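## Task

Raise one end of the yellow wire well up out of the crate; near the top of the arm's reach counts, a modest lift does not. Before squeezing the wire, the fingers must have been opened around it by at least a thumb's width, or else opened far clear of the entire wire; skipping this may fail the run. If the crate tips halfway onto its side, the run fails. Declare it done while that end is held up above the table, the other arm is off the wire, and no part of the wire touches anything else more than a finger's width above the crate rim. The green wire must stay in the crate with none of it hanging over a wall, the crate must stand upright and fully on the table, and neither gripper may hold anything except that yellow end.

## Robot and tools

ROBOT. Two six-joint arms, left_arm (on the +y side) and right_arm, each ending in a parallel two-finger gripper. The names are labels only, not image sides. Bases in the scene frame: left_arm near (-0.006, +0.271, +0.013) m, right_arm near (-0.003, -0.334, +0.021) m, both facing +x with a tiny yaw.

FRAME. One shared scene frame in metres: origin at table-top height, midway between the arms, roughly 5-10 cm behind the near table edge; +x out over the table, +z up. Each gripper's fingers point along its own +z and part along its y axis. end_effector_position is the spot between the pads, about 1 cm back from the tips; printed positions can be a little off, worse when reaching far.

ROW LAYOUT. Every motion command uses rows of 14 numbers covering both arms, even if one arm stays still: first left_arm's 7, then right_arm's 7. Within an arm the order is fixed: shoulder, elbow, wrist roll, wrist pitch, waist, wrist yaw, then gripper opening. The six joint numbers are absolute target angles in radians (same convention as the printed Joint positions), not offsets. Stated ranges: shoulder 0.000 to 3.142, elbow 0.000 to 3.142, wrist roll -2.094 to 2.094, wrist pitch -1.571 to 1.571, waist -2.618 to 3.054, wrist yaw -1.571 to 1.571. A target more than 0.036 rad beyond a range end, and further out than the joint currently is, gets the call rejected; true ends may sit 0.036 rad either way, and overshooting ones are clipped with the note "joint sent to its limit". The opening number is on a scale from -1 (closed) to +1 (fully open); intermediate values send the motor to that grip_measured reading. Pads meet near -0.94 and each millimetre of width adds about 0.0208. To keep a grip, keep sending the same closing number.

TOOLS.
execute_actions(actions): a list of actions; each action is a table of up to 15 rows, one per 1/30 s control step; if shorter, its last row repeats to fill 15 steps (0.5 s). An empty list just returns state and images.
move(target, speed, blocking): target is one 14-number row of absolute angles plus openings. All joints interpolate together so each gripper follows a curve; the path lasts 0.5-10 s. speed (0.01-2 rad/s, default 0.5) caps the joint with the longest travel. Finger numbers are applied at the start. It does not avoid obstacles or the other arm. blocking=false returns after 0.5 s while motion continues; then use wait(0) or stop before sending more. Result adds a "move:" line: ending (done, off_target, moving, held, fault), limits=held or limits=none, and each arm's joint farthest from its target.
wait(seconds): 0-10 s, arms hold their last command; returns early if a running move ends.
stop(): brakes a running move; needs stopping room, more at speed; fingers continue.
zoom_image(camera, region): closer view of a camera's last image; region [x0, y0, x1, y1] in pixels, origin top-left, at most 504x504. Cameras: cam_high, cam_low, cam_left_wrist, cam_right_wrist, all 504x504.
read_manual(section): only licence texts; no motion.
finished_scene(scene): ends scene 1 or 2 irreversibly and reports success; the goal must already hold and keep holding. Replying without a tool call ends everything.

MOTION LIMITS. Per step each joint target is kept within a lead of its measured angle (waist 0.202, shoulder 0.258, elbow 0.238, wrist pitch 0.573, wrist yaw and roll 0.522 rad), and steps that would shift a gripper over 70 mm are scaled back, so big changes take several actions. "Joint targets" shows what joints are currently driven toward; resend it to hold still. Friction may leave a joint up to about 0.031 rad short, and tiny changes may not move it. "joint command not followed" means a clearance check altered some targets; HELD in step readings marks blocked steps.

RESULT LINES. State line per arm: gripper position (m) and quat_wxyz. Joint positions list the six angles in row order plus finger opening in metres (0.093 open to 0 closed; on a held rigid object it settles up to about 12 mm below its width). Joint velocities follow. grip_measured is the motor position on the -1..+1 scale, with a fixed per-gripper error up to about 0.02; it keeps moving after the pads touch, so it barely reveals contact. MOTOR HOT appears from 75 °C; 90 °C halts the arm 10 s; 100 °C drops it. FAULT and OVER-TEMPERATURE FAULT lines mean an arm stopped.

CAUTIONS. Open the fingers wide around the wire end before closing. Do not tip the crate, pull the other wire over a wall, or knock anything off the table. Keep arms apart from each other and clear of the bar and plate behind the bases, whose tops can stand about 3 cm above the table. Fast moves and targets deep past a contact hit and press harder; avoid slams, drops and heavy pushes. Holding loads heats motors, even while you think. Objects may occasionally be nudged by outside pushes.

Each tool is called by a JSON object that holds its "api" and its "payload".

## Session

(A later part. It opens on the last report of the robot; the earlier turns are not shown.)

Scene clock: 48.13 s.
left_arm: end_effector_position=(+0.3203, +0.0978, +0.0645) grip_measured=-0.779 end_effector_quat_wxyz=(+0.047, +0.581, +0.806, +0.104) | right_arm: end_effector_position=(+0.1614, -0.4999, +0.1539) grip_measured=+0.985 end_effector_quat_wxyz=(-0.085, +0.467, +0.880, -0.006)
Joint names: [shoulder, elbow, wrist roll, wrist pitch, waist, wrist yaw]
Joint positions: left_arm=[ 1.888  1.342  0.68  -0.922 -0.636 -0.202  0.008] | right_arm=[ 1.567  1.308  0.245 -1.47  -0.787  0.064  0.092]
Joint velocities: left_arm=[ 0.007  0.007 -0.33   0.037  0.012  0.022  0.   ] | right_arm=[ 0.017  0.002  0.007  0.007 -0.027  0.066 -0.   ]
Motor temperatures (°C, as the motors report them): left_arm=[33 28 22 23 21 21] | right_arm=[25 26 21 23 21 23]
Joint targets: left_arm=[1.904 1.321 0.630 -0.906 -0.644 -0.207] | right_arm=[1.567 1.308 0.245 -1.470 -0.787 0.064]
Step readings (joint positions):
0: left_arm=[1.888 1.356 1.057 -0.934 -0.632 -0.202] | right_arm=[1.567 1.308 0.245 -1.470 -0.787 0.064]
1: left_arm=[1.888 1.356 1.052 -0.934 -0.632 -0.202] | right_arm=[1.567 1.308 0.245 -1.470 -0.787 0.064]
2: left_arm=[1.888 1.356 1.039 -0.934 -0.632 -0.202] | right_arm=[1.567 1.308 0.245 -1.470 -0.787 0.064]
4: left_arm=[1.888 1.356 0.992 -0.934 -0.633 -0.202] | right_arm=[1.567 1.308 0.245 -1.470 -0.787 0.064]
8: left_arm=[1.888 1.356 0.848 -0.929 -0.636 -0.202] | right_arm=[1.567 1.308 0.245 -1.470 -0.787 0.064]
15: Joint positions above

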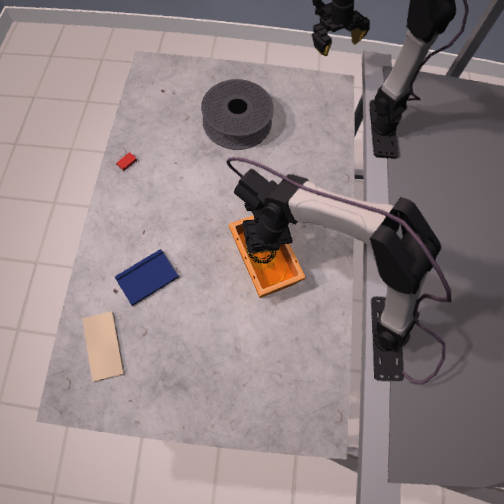

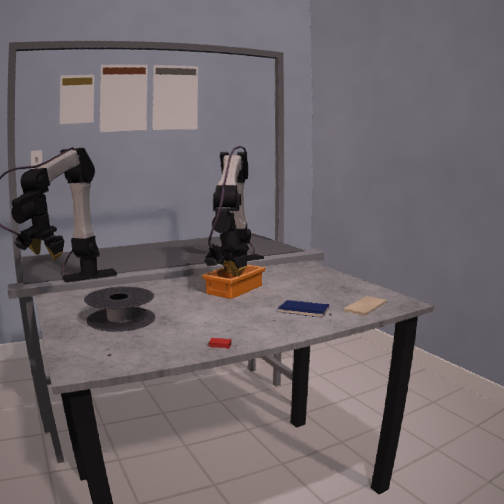

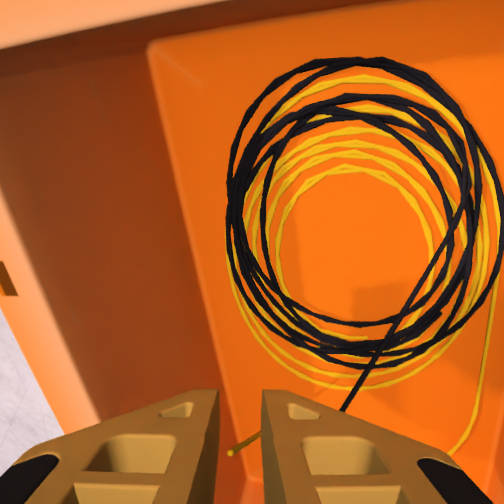

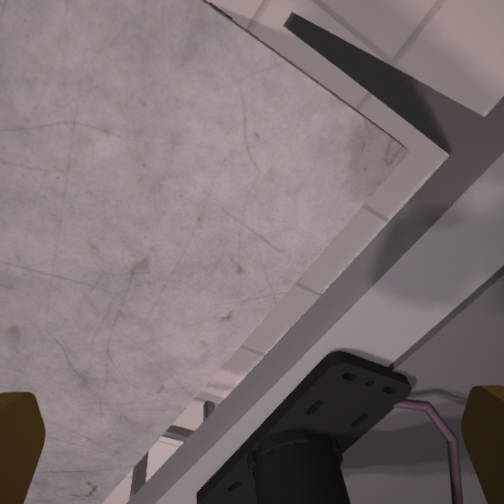

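{"api": "execute_actions", "payload": {"actions": [[[1.904,1.321,0.63,-0.906,-0.644,-0.207,-0.82,1.567,1.308,0.245,-1.47,-0.787,0.064,1],[1.904,1.321,0.63,-0.906,-0.644,-0.207,-0.86,1.567,1.308,0.245,-1.47,-0.787,0.064,1],[1.904,1.321,0.63,-0.906,-0.644,-0.207,-0.9,1.567,1.308,0.245,-1.47,-0.787,0.064,1],[1.904,1.321,0.63,-0.906,-0.644,-0.207,-0.95,1.567,1.308,0.245,-1.47,-0.787,0.064,1],[1.904,1.321,0.63,-0.906,-0.644,-0.207,-1,1.567,1.308,0.245,-1.47,-0.787,0.064,1]]]}}

{"api": "move", "payload": {"target": [1.79,1.66,0.63,-1.416,-0.483,0,-1,1.567,1.308,0.245,-1.47,-0.787,0.064,1], "speed": 0.5}}

Scene clock: 49.17 s.
left_arm: end_effector_position=(+0.3205, +0.0976, +0.0645) grip_measured=-1.000 end_effector_quat_wxyz=(+0.049, +0.563, +0.818, +0.103) | right_arm: end_effector_position=(+0.1614, -0.4999, +0.1539) grip_measured=+0.985 end_effector_quat_wxyz=(-0.085, +0.467, +0.880, -0.006)
Joint names: [shoulder, elbow, wrist roll, wrist pitch, waist, wrist yaw]
Joint positions: left_arm=[ 1.888  1.342  0.637 -0.921 -0.636 -0.202  0.   ] | right_arm=[ 1.567  1.308  0.245 -1.47  -0.787  0.064  0.092]
Joint velocities: left_arm=[-0.007 -0.002 -0.022  0.051 -0.007 -0.066  0.   ] | right_arm=[ 0.017 -0.007 -0.022  0.022 -0.012  0.037 -0.   ]
Motor temperatures (°C, as the motors report them): left_arm=[33 28 22 23 21 21] | right_arm=[25 27 21 23 21 23]
Joint targets: left_arm=[1.904 1.321 0.630 -0.906 -0.644 -0.207] | right_arm=[1.567 1.308 0.245 -1.470 -0.787 0.064]
Step readings (joint positions):
0: left_arm=[1.888 1.342 0.638 -0.921 -0.636 -0.202] | right_arm=[1.567 1.308 0.245 -1.470 -0.787 0.064]
1: left_arm=[1.888 1.342 0.637 -0.921 -0.636 -0.202] | right_arm=[1.567 1.308 0.245 -1.470 -0.787 0.064]
2: left_arm=[1.888 1.342 0.637 -0.921 -0.636 -0.202] | right_arm=[1.567 1.308 0.245 -1.470 -0.787 0.064]
4: left_arm=[1.888 1.342 0.637 -0.921 -0.636 -0.202] | right_arm=[1.567 1.308 0.245 -1.470 -0.787 0.064]
8: left_arm=[1.888 1.342 0.637 -0.921 -0.636 -0.202] | right_arm=[1.567 1.308 0.245 -1.470 -0.787 0.064]
15: Joint positions above

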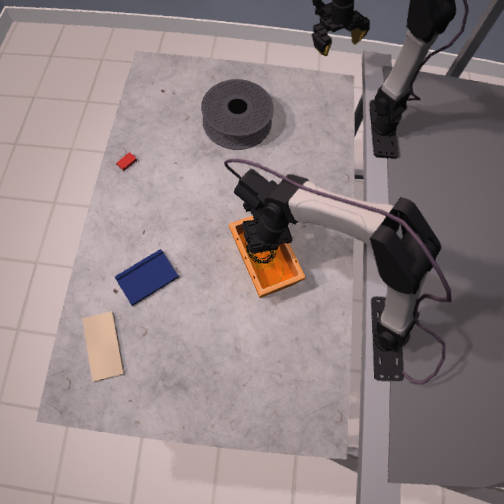

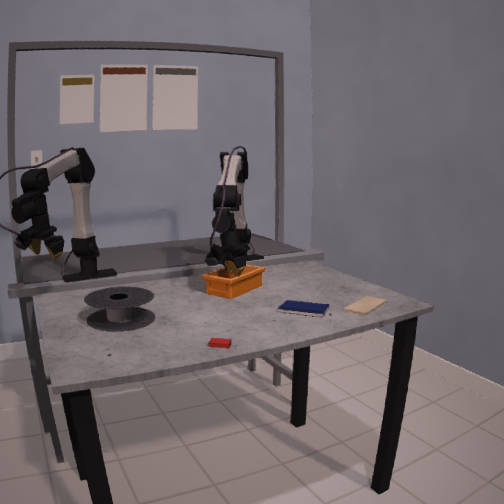

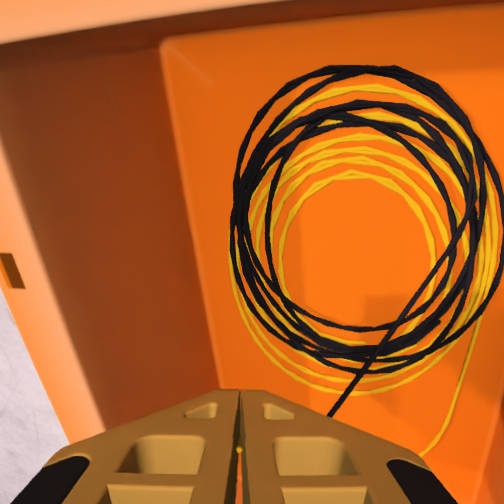

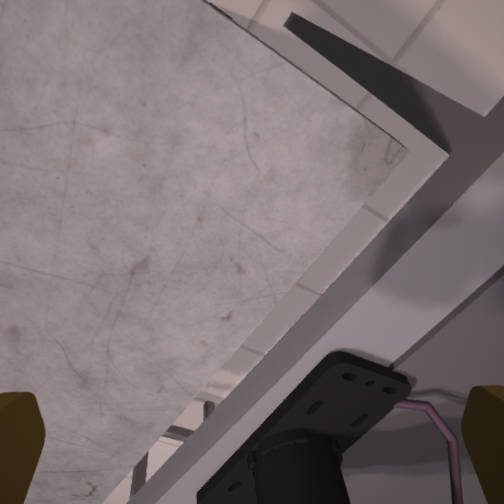

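Scene clock: 50.90 s.
left_arm: end_effector_position=(+0.2967, +0.1323, +0.1616) grip_measured=-1.000 end_effector_quat_wxyz=(+0.002, +0.509, +0.861, +0.005) | right_arm: end_effector_position=(+0.1614, -0.4999, +0.1539) grip_measured=+0.985 end_effector_quat_wxyz=(-0.085, +0.467, +0.880, -0.006)
Joint names: [shoulder, elbow, wrist roll, wrist pitch, waist, wrist yaw]
Joint positions: left_arm=[ 1.8    1.639  0.636 -1.404 -0.49  -0.009  0.   ] | right_arm=[ 1.567  1.308  0.245 -1.47  -0.787  0.064  0.092]
Joint velocities: left_arm=[-0.002 -0.022  0.007  0.022 -0.027 -0.037  0.   ] | right_arm=[-0.017  0.012  0.037 -0.037 -0.017 -0.022 -0.   ]
Motor temperatures (°C, as the motors report them): left_arm=[34 29 22 23 21 21] | right_arm=[25 27 21 23 21 23]
Joint targets: left_arm=[1.790 1.660 0.630 -1.416 -0.483 0.000] | right_arm=[1.567 1.308 0.245 -1.470 -0.787 0.064]
move: off_target (left_arm); limits=none; left_arm: farthest joint: the elbow, 0.021 radians from its target (0.318 radians at the start); right_arm: farthest joint: the waist, 0.000 radians from its target (0.000 radians at the start)

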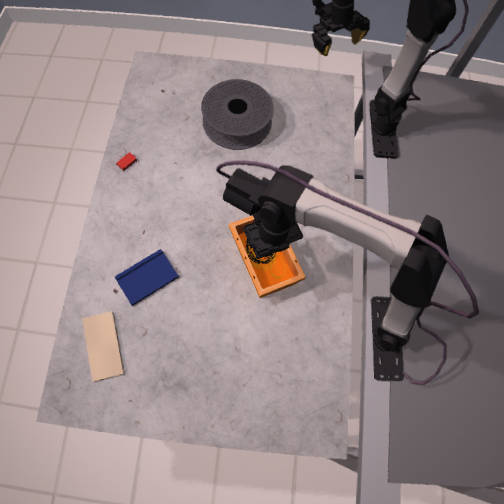

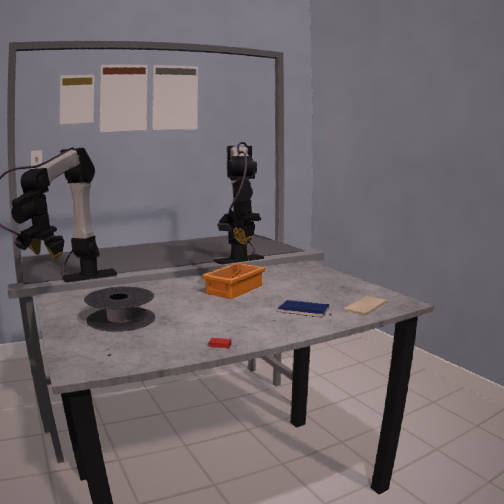

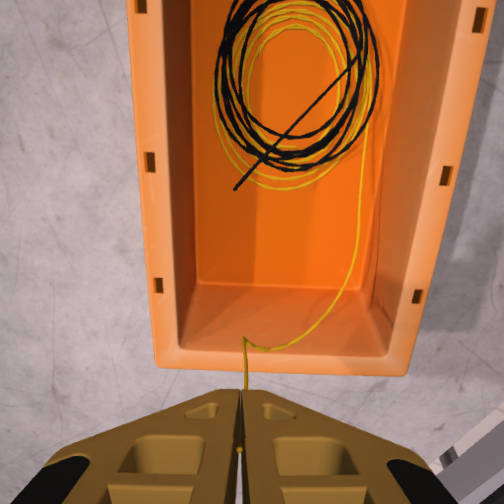

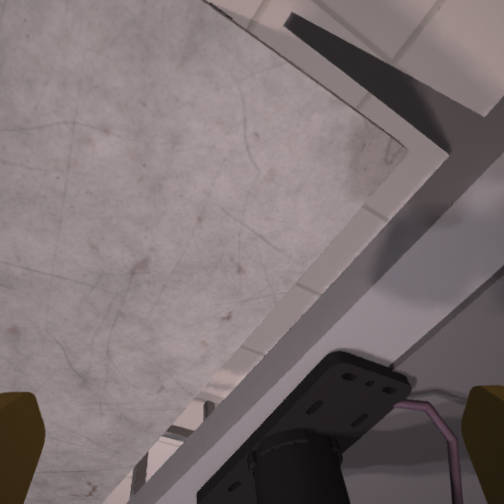

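{"api": "move", "payload": {"target": [1.375,1.705,0.0,-1.41,-0.476,0,-1,1.567,1.308,0.245,-1.47,-0.787,0.064,1], "speed": 0.4}}

Scene clock: 53.70 s.
left_arm: end_effector_position=(+0.2638, +0.1485, +0.2996) grip_measured=-1.000 end_effector_quat_wxyz=(+0.227, +0.210, +0.950, -0.044) | right_arm: end_effector_position=(+0.1614, -0.4999, +0.1539) grip_measured=+0.985 end_effector_quat_wxyz=(-0.085, +0.467, +0.880, -0.006)
Joint names: [shoulder, elbow, wrist roll, wrist pitch, waist, wrist yaw]
Joint positions: left_arm=[ 1.385  1.685  0.007 -1.406 -0.485 -0.008  0.   ] | right_arm=[ 1.567  1.308  0.245 -1.47  -0.787  0.064  0.092]
Joint velocities: left_arm=[-0.007  0.007 -0.022 -0.022 -0.017  0.007  0.   ] | right_arm=[-0.017 -0.007 -0.022 -0.037 -0.027  0.066  0.   ]
Motor temperatures (°C, as the motors report them): left_arm=[34 29 22 23 21 21] | right_arm=[25 27 21 23 21 23]
Joint targets: left_arm=[1.375 1.705 0.000 -1.410 -0.476 -0.000] | right_arm=[1.567 1.308 0.245 -1.470 -0.787 0.064]
move: done; limits=none; left_arm: farthest joint: the elbow, 0.020 radians from its target (0.066 radians at the start); right_arm: farthest joint: the waist, 0.000 radians from its target (0.000 radians at the start)

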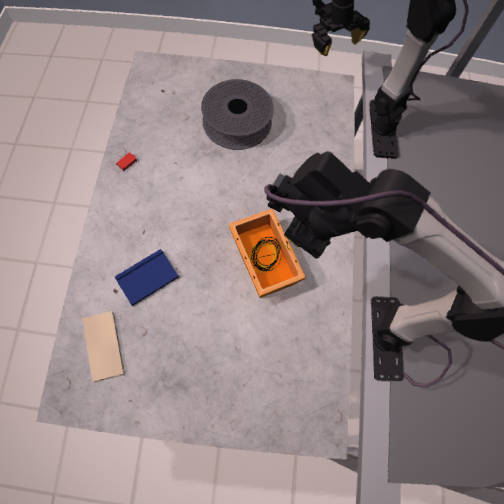

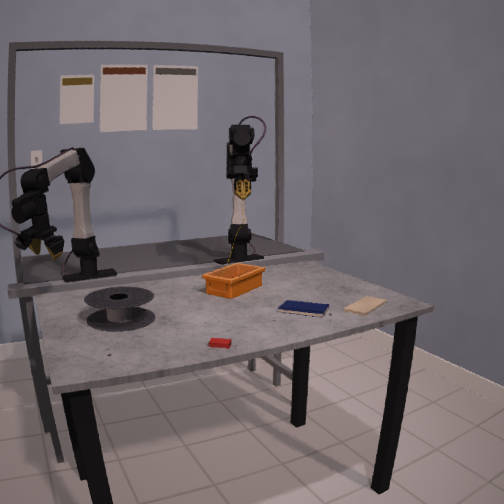

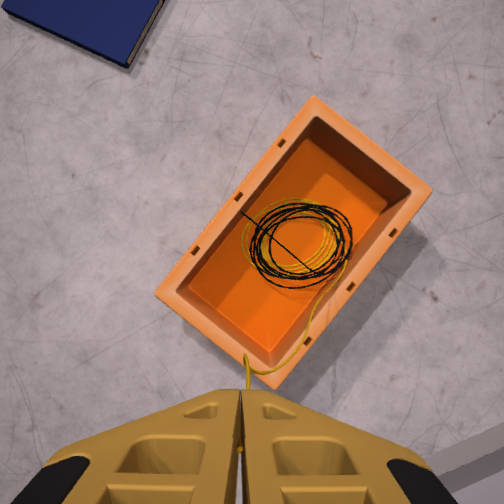

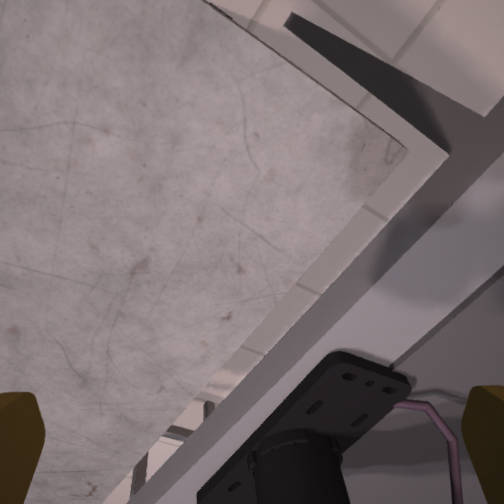

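{"api": "zoom_image", "payload": {"camera": "cam_left_wrist", "region": [200, 160, 400, 360]}}

Region (200, 160, 400, 360) of cam_left_wrist's 504x504 image, scaled by 2.520, with more detail than that image has.

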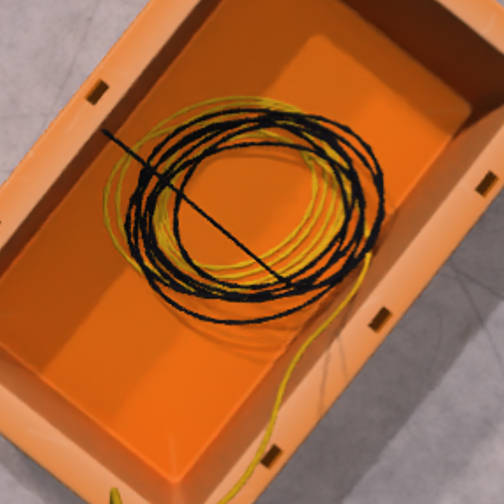

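{"api": "move", "payload": {"target": [1.755,2.155,0.0,-1.385,-0.762,0,-1,1.567,1.308,0.245,-1.47,-0.787,0.064,1], "speed": 0.4}}

Scene clock: 56.17 s.
left_arm: end_effector_position=(+0.2994, +0.0142, +0.3295) grip_measured=-1.000 end_effector_quat_wxyz=(+0.261, +0.332, +0.902, -0.091) | right_arm: end_effector_position=(+0.1614, -0.4999, +0.1539) grip_measured=+0.985 end_effector_quat_wxyz=(-0.085, +0.467, +0.880, -0.006)
Joint names: [shoulder, elbow, wrist roll, wrist pitch, waist, wrist yaw]
Joint positions: left_arm=[ 1.744  2.13   0.006 -1.396 -0.757 -0.005  0.   ] | right_arm=[ 1.567  1.308  0.245 -1.47  -0.787  0.064  0.092]
Joint velocities: left_arm=[ 0.012  0.002 -0.066 -0.022  0.022 -0.037  0.   ] | right_arm=[ 0.012 -0.017 -0.037  0.007 -0.037 -0.022 -0.001]
Motor temperatures (°C, as the motors report them): left_arm=[33 30 22 24 21 21] | right_arm=[25 27 21 23 21 23]
Joint targets: left_arm=[1.755 2.155 -0.000 -1.385 -0.762 -0.000] | right_arm=[1.567 1.308 0.245 -1.470 -0.787 0.064]
move: off_target (left_arm); limits=none; left_arm: farthest joint: the elbow, 0.025 radians from its target (0.470 radians at the start); right_arm: farthest joint: the waist, 0.000 radians from its target (0.000 radians at the start)

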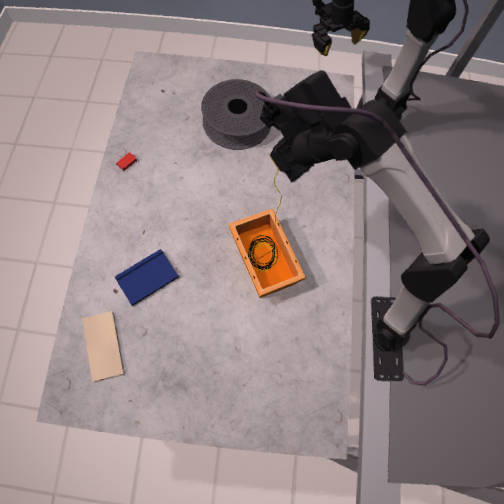

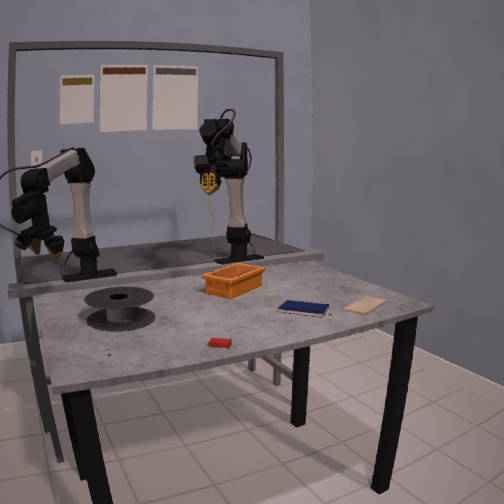

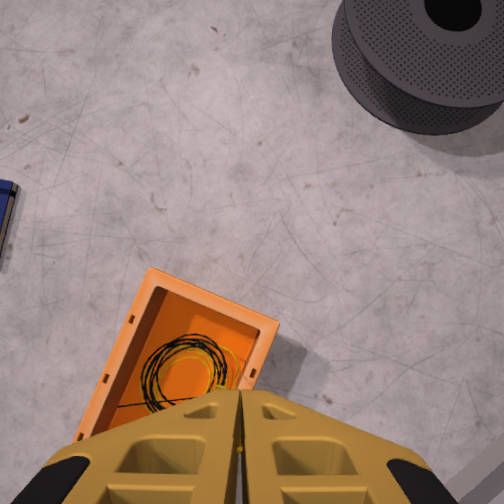

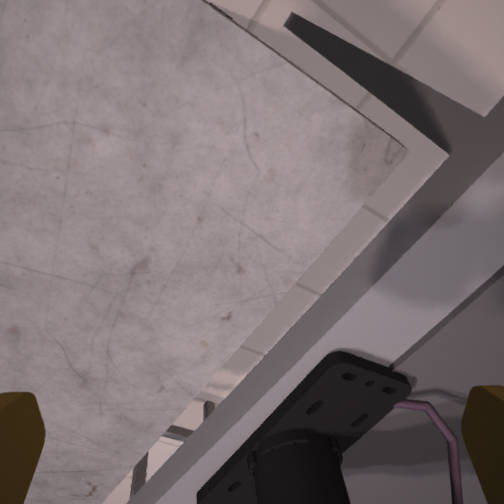

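{"api": "zoom_image", "payload": {"camera": "cam_high", "region": [215, 190, 315, 300]}}

{"api": "zoom_image", "payload": {"camera": "cam_left_wrist", "region": [100, 290, 280, 430]}}

Region (215, 190, 315, 300) of cam_high's 504x504 image, scaled by 4.582, with more detail than that image has; it fills the left 458 columns of this view, and the rest is white.

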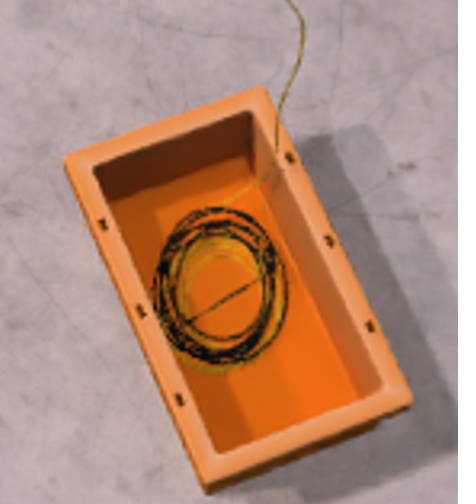

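Region (100, 290, 280, 430) of cam_left_wrist's 504x504 image, scaled by 2.800, with more detail than that image has.

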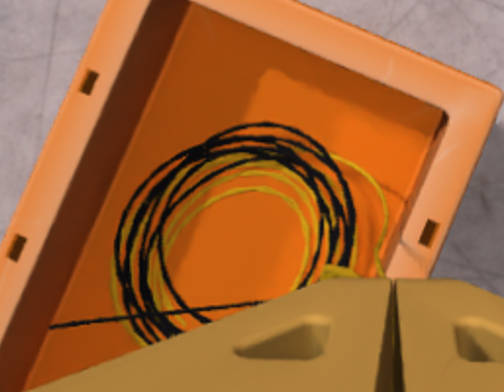

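{"api": "move", "payload": {"target": [1.63,2.01,0.0,-0.97,-0.455,0,-1,1.567,1.308,0.245,-1.47,-0.787,0.064,1], "speed": 0.35}}

{"api": "zoom_image", "payload": {"camera": "cam_high", "region": [205, 190, 315, 300]}}

Scene clock: 59.87 s.
left_arm: end_effector_position=(+0.4022, +0.0968, +0.4017) grip_measured=-1.000 end_effector_quat_wxyz=(+0.458, +0.179, +0.866, -0.090) | right_arm: end_effector_position=(+0.1614, -0.4999, +0.1539) grip_measured=+0.985 end_effector_quat_wxyz=(-0.085, +0.467, +0.880, -0.006)
Joint names: [shoulder, elbow, wrist roll, wrist pitch, waist, wrist yaw]
Joint positions: left_arm=[ 1.646  2.034  0.006 -0.989 -0.46  -0.005  0.   ] | right_arm=[ 1.567  1.308  0.245 -1.47  -0.787  0.064  0.092]
Joint velocities: left_arm=[-0.007  0.002  0.022  0.007 -0.012  0.022  0.   ] | right_arm=[-0.017 -0.007  0.007  0.022  0.002 -0.037  0.001]
Motor temperatures (°C, as the motors report them): left_arm=[34 30 22 25 21 21] | right_arm=[25 27 21 23 21 23]
Joint targets: left_arm=[1.630 2.010 0.000 -0.970 -0.455 0.000] | right_arm=[1.567 1.308 0.245 -1.470 -0.787 0.064]
move: off_target (left_arm); limits=none; left_arm: farthest joint: the elbow, 0.024 radians from its target (0.120 radians at the start); right_arm: farthest joint: the waist, 0.000 radians from its target (0.000 radians at the start)

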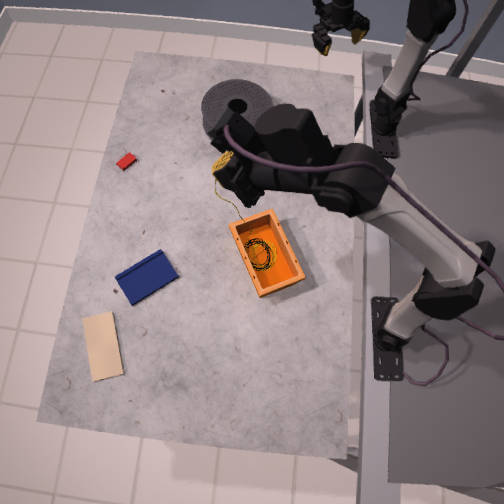

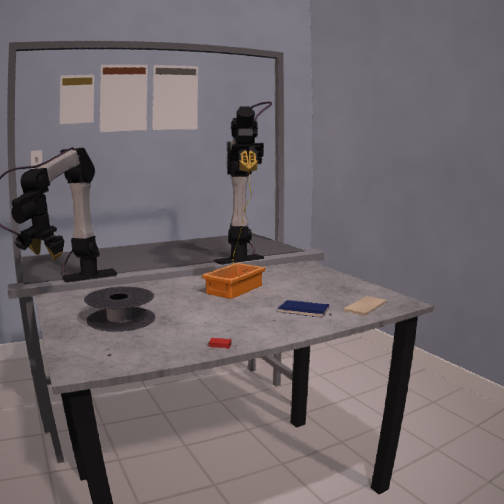

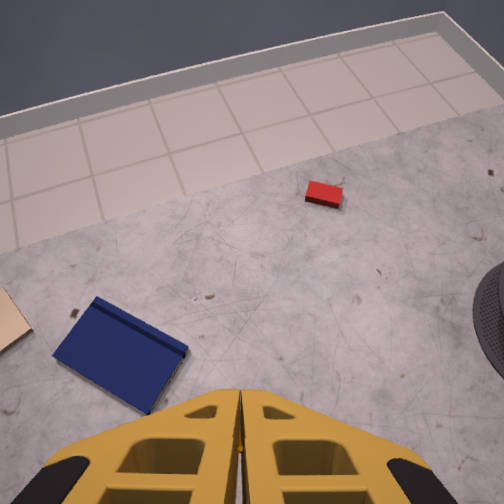

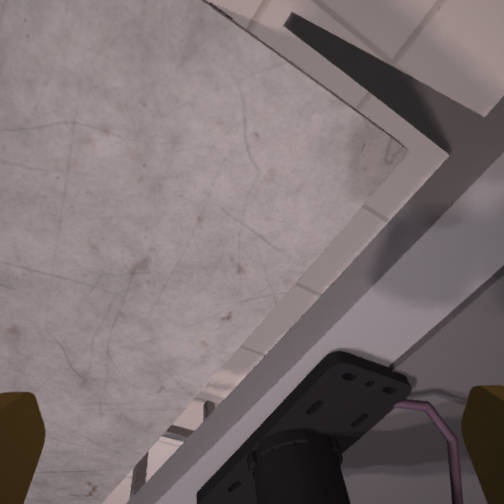

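Region (205, 190, 315, 300) of cam_high's 504x504 image, scaled by 4.582, with more detail than that image has.

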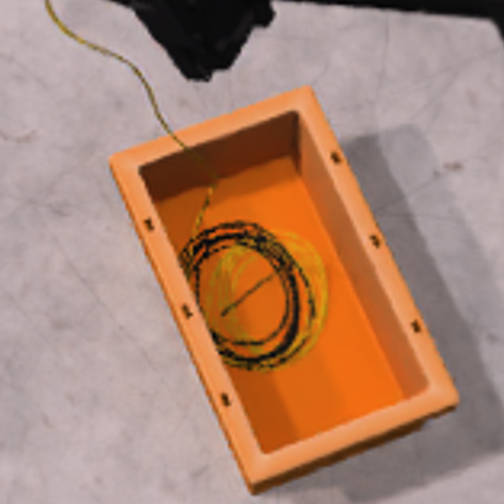

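{"api": "move", "payload": {"target": [1.63,2.115,0.0,-0.74,-0.68,0,-1,1.567,1.308,0.245,-1.47,-0.787,0.064,1], "speed": 0.25}}

{"api": "zoom_image", "payload": {"camera": "cam_high", "region": [205, 190, 315, 300]}}

Scene clock: 62.03 s.
left_arm: end_effector_position=(+0.3733, +0.0009, +0.4755) grip_measured=-1.000 end_effector_quat_wxyz=(+0.562, +0.248, +0.770, -0.175) | right_arm: end_effector_position=(+0.1614, -0.4999, +0.1539) grip_measured=+0.985 end_effector_quat_wxyz=(-0.085, +0.467, +0.880, -0.006)
Joint names: [shoulder, elbow, wrist roll, wrist pitch, waist, wrist yaw]
Joint positions: left_arm=[ 1.646  2.092  0.006 -0.759 -0.675 -0.004  0.   ] | right_arm=[ 1.567  1.308  0.245 -1.47  -0.787  0.064  0.092]
Joint velocities: left_arm=[-0.007 -0.012 -0.037  0.007 -0.007 -0.051  0.   ] | right_arm=[-0.002  0.012 -0.037  0.051  0.002 -0.066 -0.   ]
Motor temperatures (°C, as the motors report them): left_arm=[34 30 22 26 21 21] | right_arm=[25 27 21 23 21 23]
Joint targets: left_arm=[1.630 2.115 -0.000 -0.740 -0.680 -0.000] | right_arm=[1.567 1.308 0.245 -1.470 -0.787 0.064]
move: off_target (left_arm); limits=none; left_arm: farthest joint: the elbow, 0.023 radians from its target (0.081 radians at the start); right_arm: farthest joint: the waist, 0.000 radians from its target (0.000 radians at the start)

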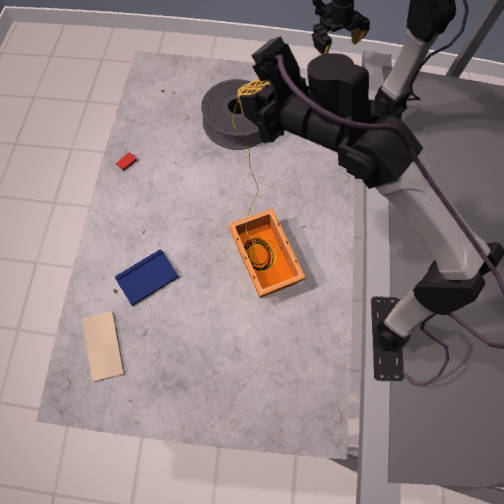

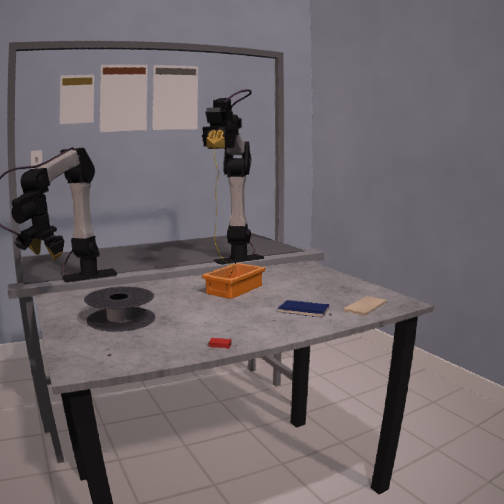

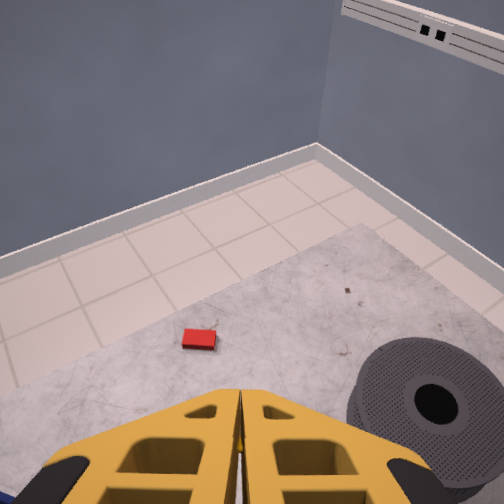

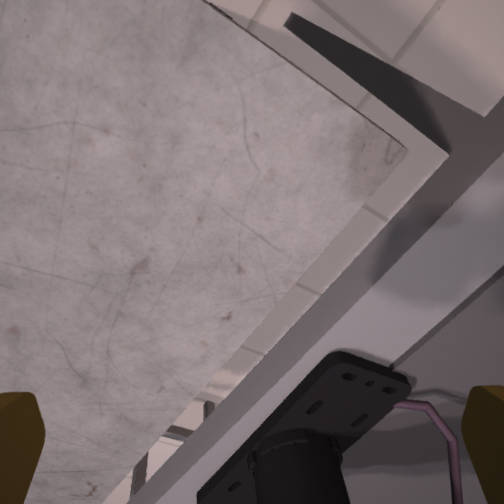

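Region (205, 190, 315, 300) of cam_high's 504x504 image, scaled by 4.582, with more detail than that image has.

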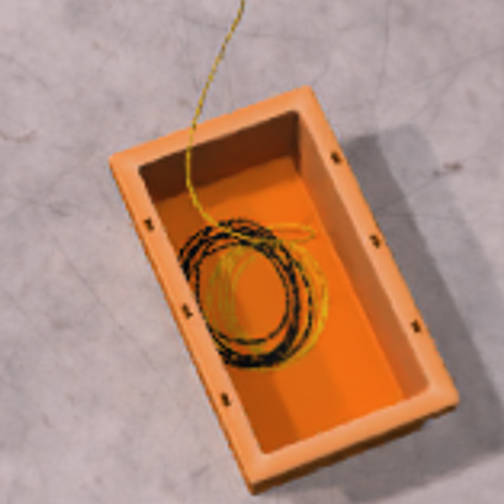

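{"api": "zoom_image", "payload": {"camera": "cam_low", "region": [190, 215, 280, 305]}}

Region (190, 215, 280, 305) of cam_low's 504x504 image, scaled by 5.600, with more detail than that image has.

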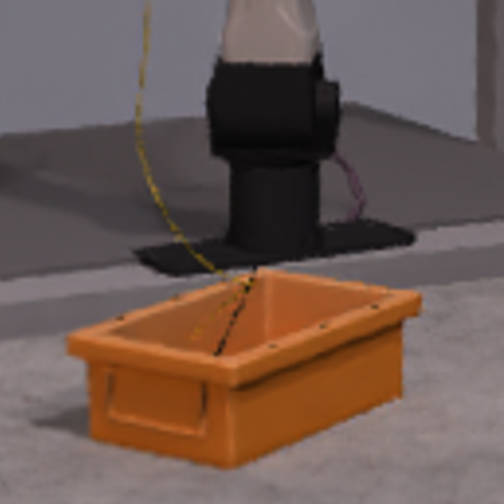

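{"api": "move", "payload": {"target": [1.415,2.01,0.0,-0.485,-0.59,0,-1,1.567,1.308,0.245,-1.47,-0.787,0.064,1], "speed": 0.25}}

{"api": "zoom_image", "payload": {"camera": "cam_high", "region": [205, 190, 315, 300]}}

{"api": "zoom_image", "payload": {"camera": "cam_low", "region": [190, 215, 280, 305]}}

Scene clock: 64.27 s.
left_arm: end_effector_position=(+0.3261, +0.0706, +0.6048) grip_measured=-1.000 end_effector_quat_wxyz=(+0.719, +0.179, +0.642, -0.196) | right_arm: end_effector_position=(+0.1614, -0.4999, +0.1539) grip_measured=+0.985 end_effector_quat_wxyz=(-0.085, +0.467, +0.880, -0.006)
Joint names: [shoulder, elbow, wrist roll, wrist pitch, waist, wrist yaw]
Joint positions: left_arm=[ 1.423  2.035  0.006 -0.502 -0.599 -0.004  0.   ] | right_arm=[ 1.567  1.308  0.245 -1.47  -0.787  0.064  0.092]
Joint velocities: left_arm=[ 0.002  0.002 -0.051 -0.051  0.002 -0.037  0.   ] | right_arm=[ 0.007  0.002 -0.007 -0.007 -0.002 -0.007  0.001]
Motor temperatures (°C, as the motors report them): left_arm=[34 30 22 27 21 21] | right_arm=[25 27 21 23 21 23]
Joint targets: left_arm=[1.415 2.010 0.000 -0.485 -0.590 0.000] | right_arm=[1.567 1.308 0.245 -1.470 -0.787 0.064]
move: off_target (left_arm); limits=none; left_arm: farthest joint: the elbow, 0.025 radians from its target (0.082 radians at the start); right_arm: farthest joint: the waist, 0.000 radians from its target (0.000 radians at the start)

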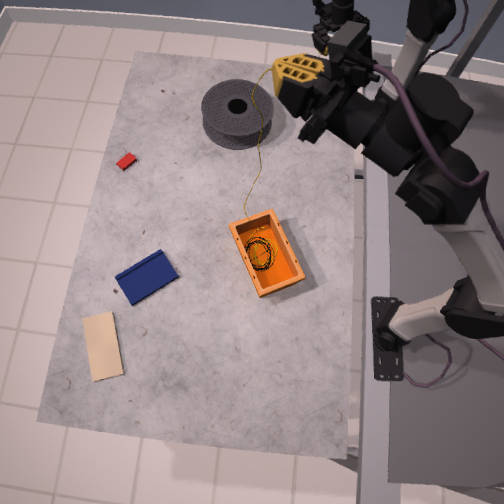

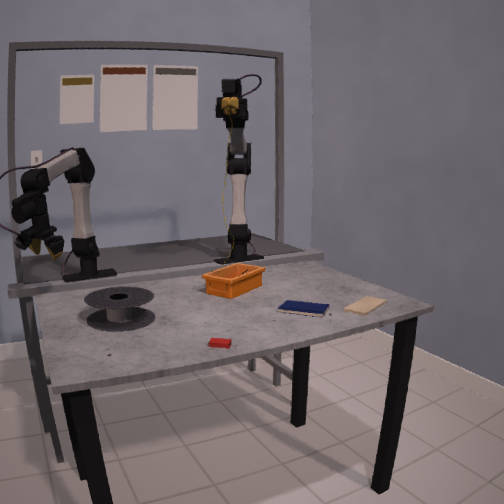

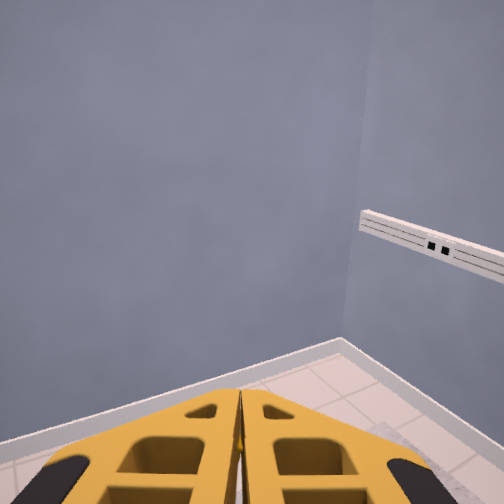

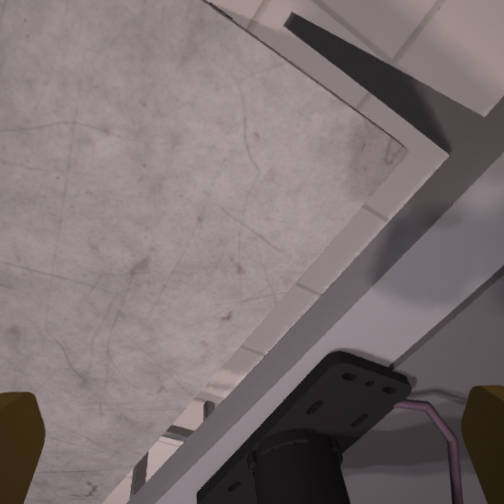

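Region (205, 190, 315, 300) of cam_high's 504x504 image, scaled by 4.582, with more detail than that image has.

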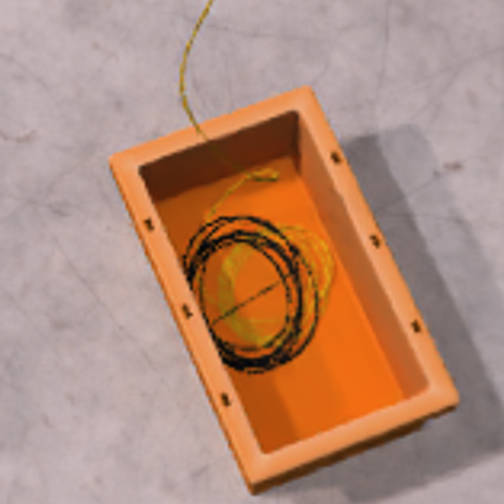

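Region (190, 215, 280, 305) of cam_low's 504x504 image, scaled by 5.600, with more detail than that image has.

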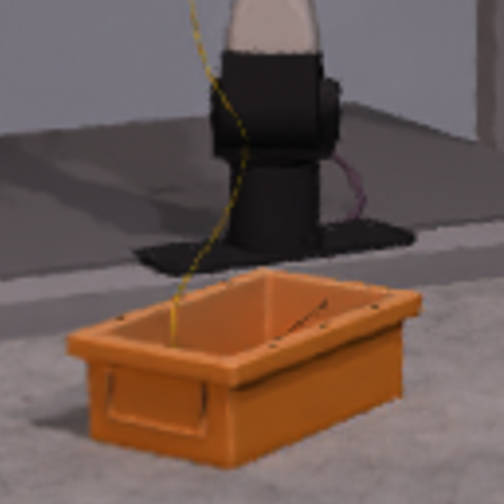

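{"api": "move", "payload": {"target": [1.67,2.66,0.0,-0.165,-0.59,0,-1,1.567,1.308,0.245,-1.47,-0.787,0.064,1], "speed": 0.3}}

{"api": "zoom_image", "payload": {"camera": "cam_high", "region": [205, 190, 315, 300]}}

{"api": "zoom_image", "payload": {"camera": "cam_low", "region": [190, 215, 280, 305]}}

Scene clock: 67.43 s.
left_arm: end_effector_position=(+0.2458, +0.1186, +0.8023) grip_measured=-1.000 end_effector_quat_wxyz=(+0.895, +0.100, +0.359, -0.245) | right_arm: end_effector_position=(+0.1614, -0.4999, +0.1539) grip_measured=+0.985 end_effector_quat_wxyz=(-0.085, +0.467, +0.880, -0.006)
Joint names: [shoulder, elbow, wrist roll, wrist pitch, waist, wrist yaw]
Joint positions: left_arm=[ 1.652  2.637  0.006 -0.18  -0.599 -0.004  0.   ] | right_arm=[ 1.567  1.308  0.245 -1.47  -0.787  0.064  0.092]
Joint velocities: left_arm=[ 0.012 -0.012 -0.007 -0.007  0.007  0.007  0.   ] | right_arm=[-0.007  0.017 -0.037  0.007 -0.002 -0.051  0.   ]
Motor temperatures (°C, as the motors report them): left_arm=[33 30 22 27 21 21] | right_arm=[25 27 21 23 21 23]
Joint targets: left_arm=[1.670 2.660 -0.000 -0.165 -0.590 0.000] | right_arm=[1.567 1.308 0.245 -1.470 -0.787 0.064]
move: off_target (left_arm); limits=none; left_arm: farthest joint: the elbow, 0.023 radians from its target (0.625 radians at the start); right_arm: farthest joint: the waist, 0.000 radians from its target (0.000 radians at the start)

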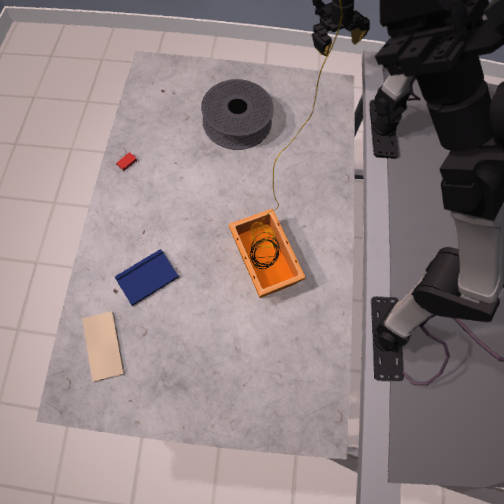

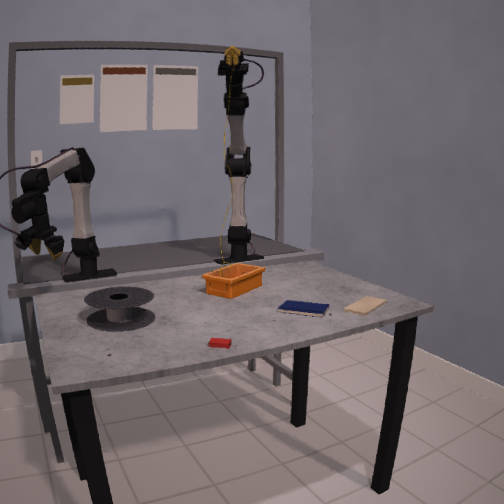

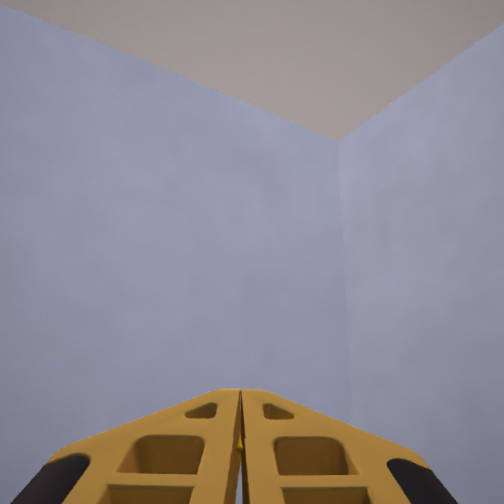

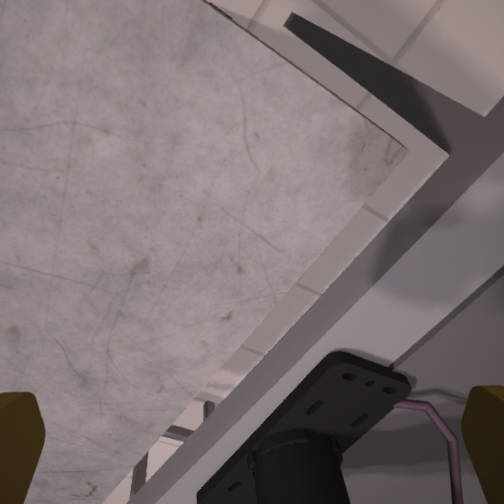

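Region (205, 190, 315, 300) of cam_high's 504x504 image, scaled by 4.582, with more detail than that image has.

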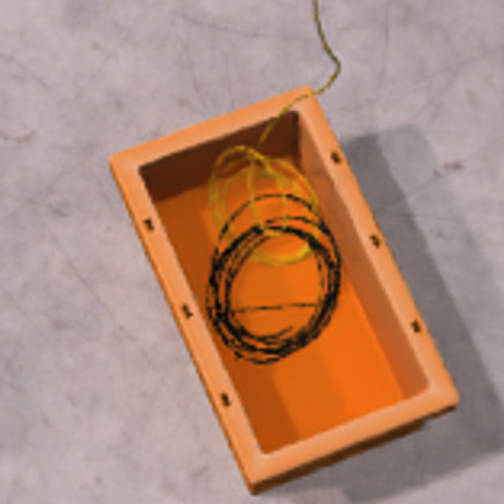

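Region (190, 215, 280, 305) of cam_low's 504x504 image, scaled by 5.600, with more detail than that image has.

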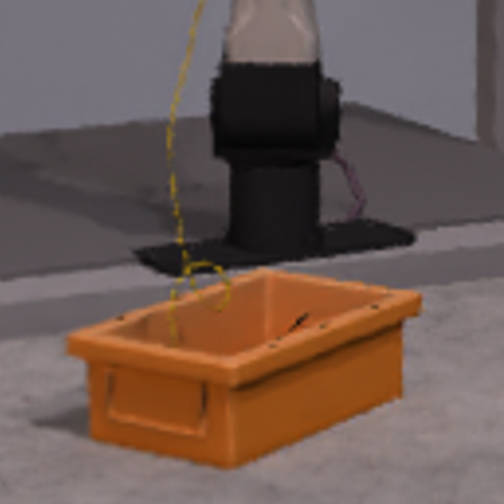

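Black is inside the crate, yellow held at 0.80 m. Checking it has settled.

{"api": "wait", "payload": {"seconds": 1}}

{"api": "zoom_image", "payload": {"camera": "cam_high", "region": [205, 190, 315, 300]}}

Scene clock: 68.60 s.
left_arm: end_effector_position=(+0.2458, +0.1186, +0.8023) grip_measured=-1.000 end_effector_quat_wxyz=(+0.895, +0.100, +0.359, -0.245) | right_arm: end_effector_position=(+0.1614, -0.4999, +0.1539) grip_measured=+0.985 end_effector_quat_wxyz=(-0.085, +0.467, +0.880, -0.006)
Joint names: [shoulder, elbow, wrist roll, wrist pitch, waist, wrist yaw]
Joint positions: left_arm=[ 1.652  2.637  0.006 -0.18  -0.599 -0.004  0.   ] | right_arm=[ 1.567  1.308  0.245 -1.47  -0.787  0.064  0.092]
Joint velocities: left_arm=[-0.017 -0.007  0.037 -0.007  0.007  0.007  0.   ] | right_arm=[ 0.027 -0.012  0.11   0.022 -0.017 -0.037  0.001]
Motor temperatures (°C, as the motors report them): left_arm=[33 30 22 27 21 21] | right_arm=[25 27 21 23 21 23]
Joint targets: left_arm=[1.670 2.660 0.000 -0.165 -0.590 0.000] | right_arm=[1.567 1.308 0.245 -1.470 -0.787 0.064]
wait: 1.00 s; at rest from the start

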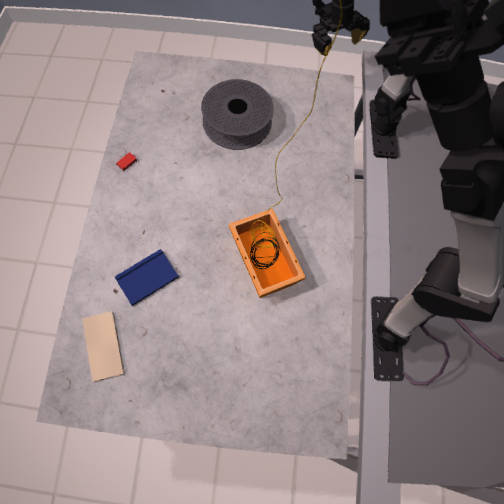

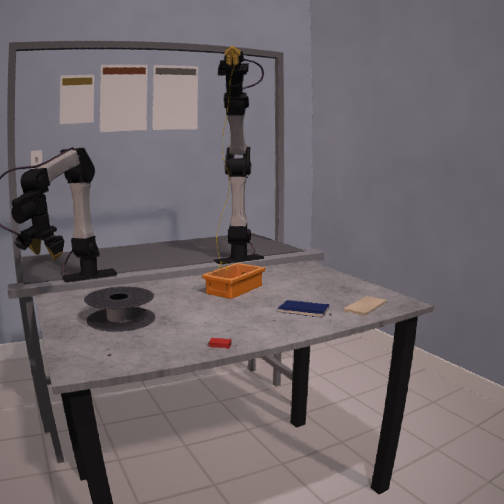

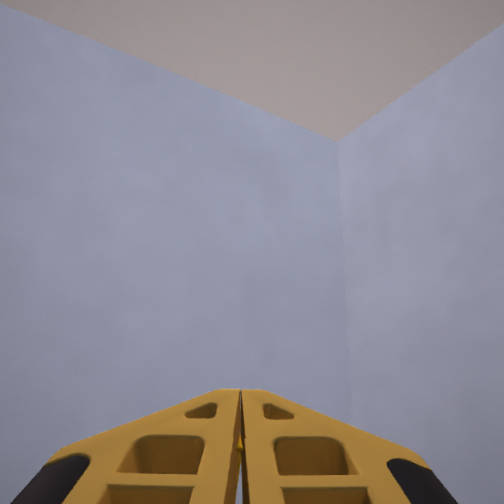

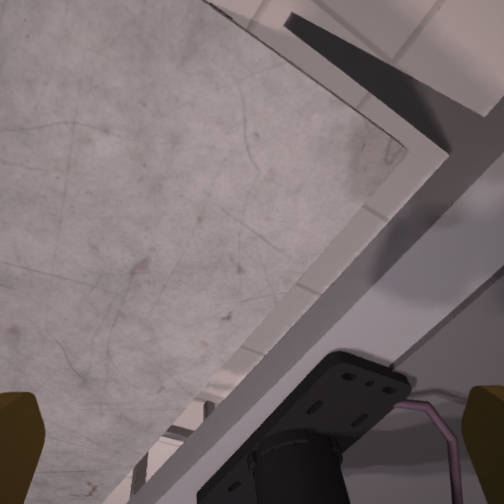

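Region (205, 190, 315, 300) of cam_high's 504x504 image, scaled by 4.582, with more detail than that image has.

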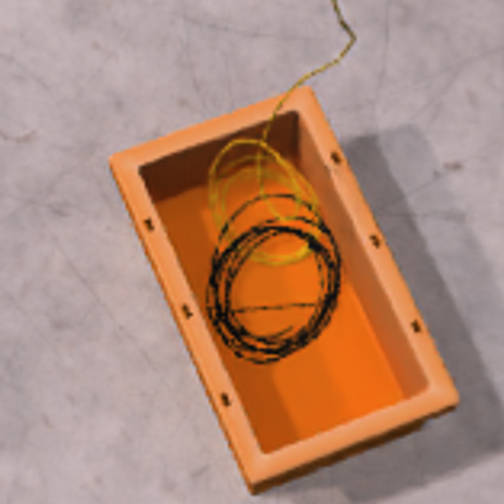

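{"api": "finished_scene", "payload": {"scene": 1}}

The scene is finished: the task was done.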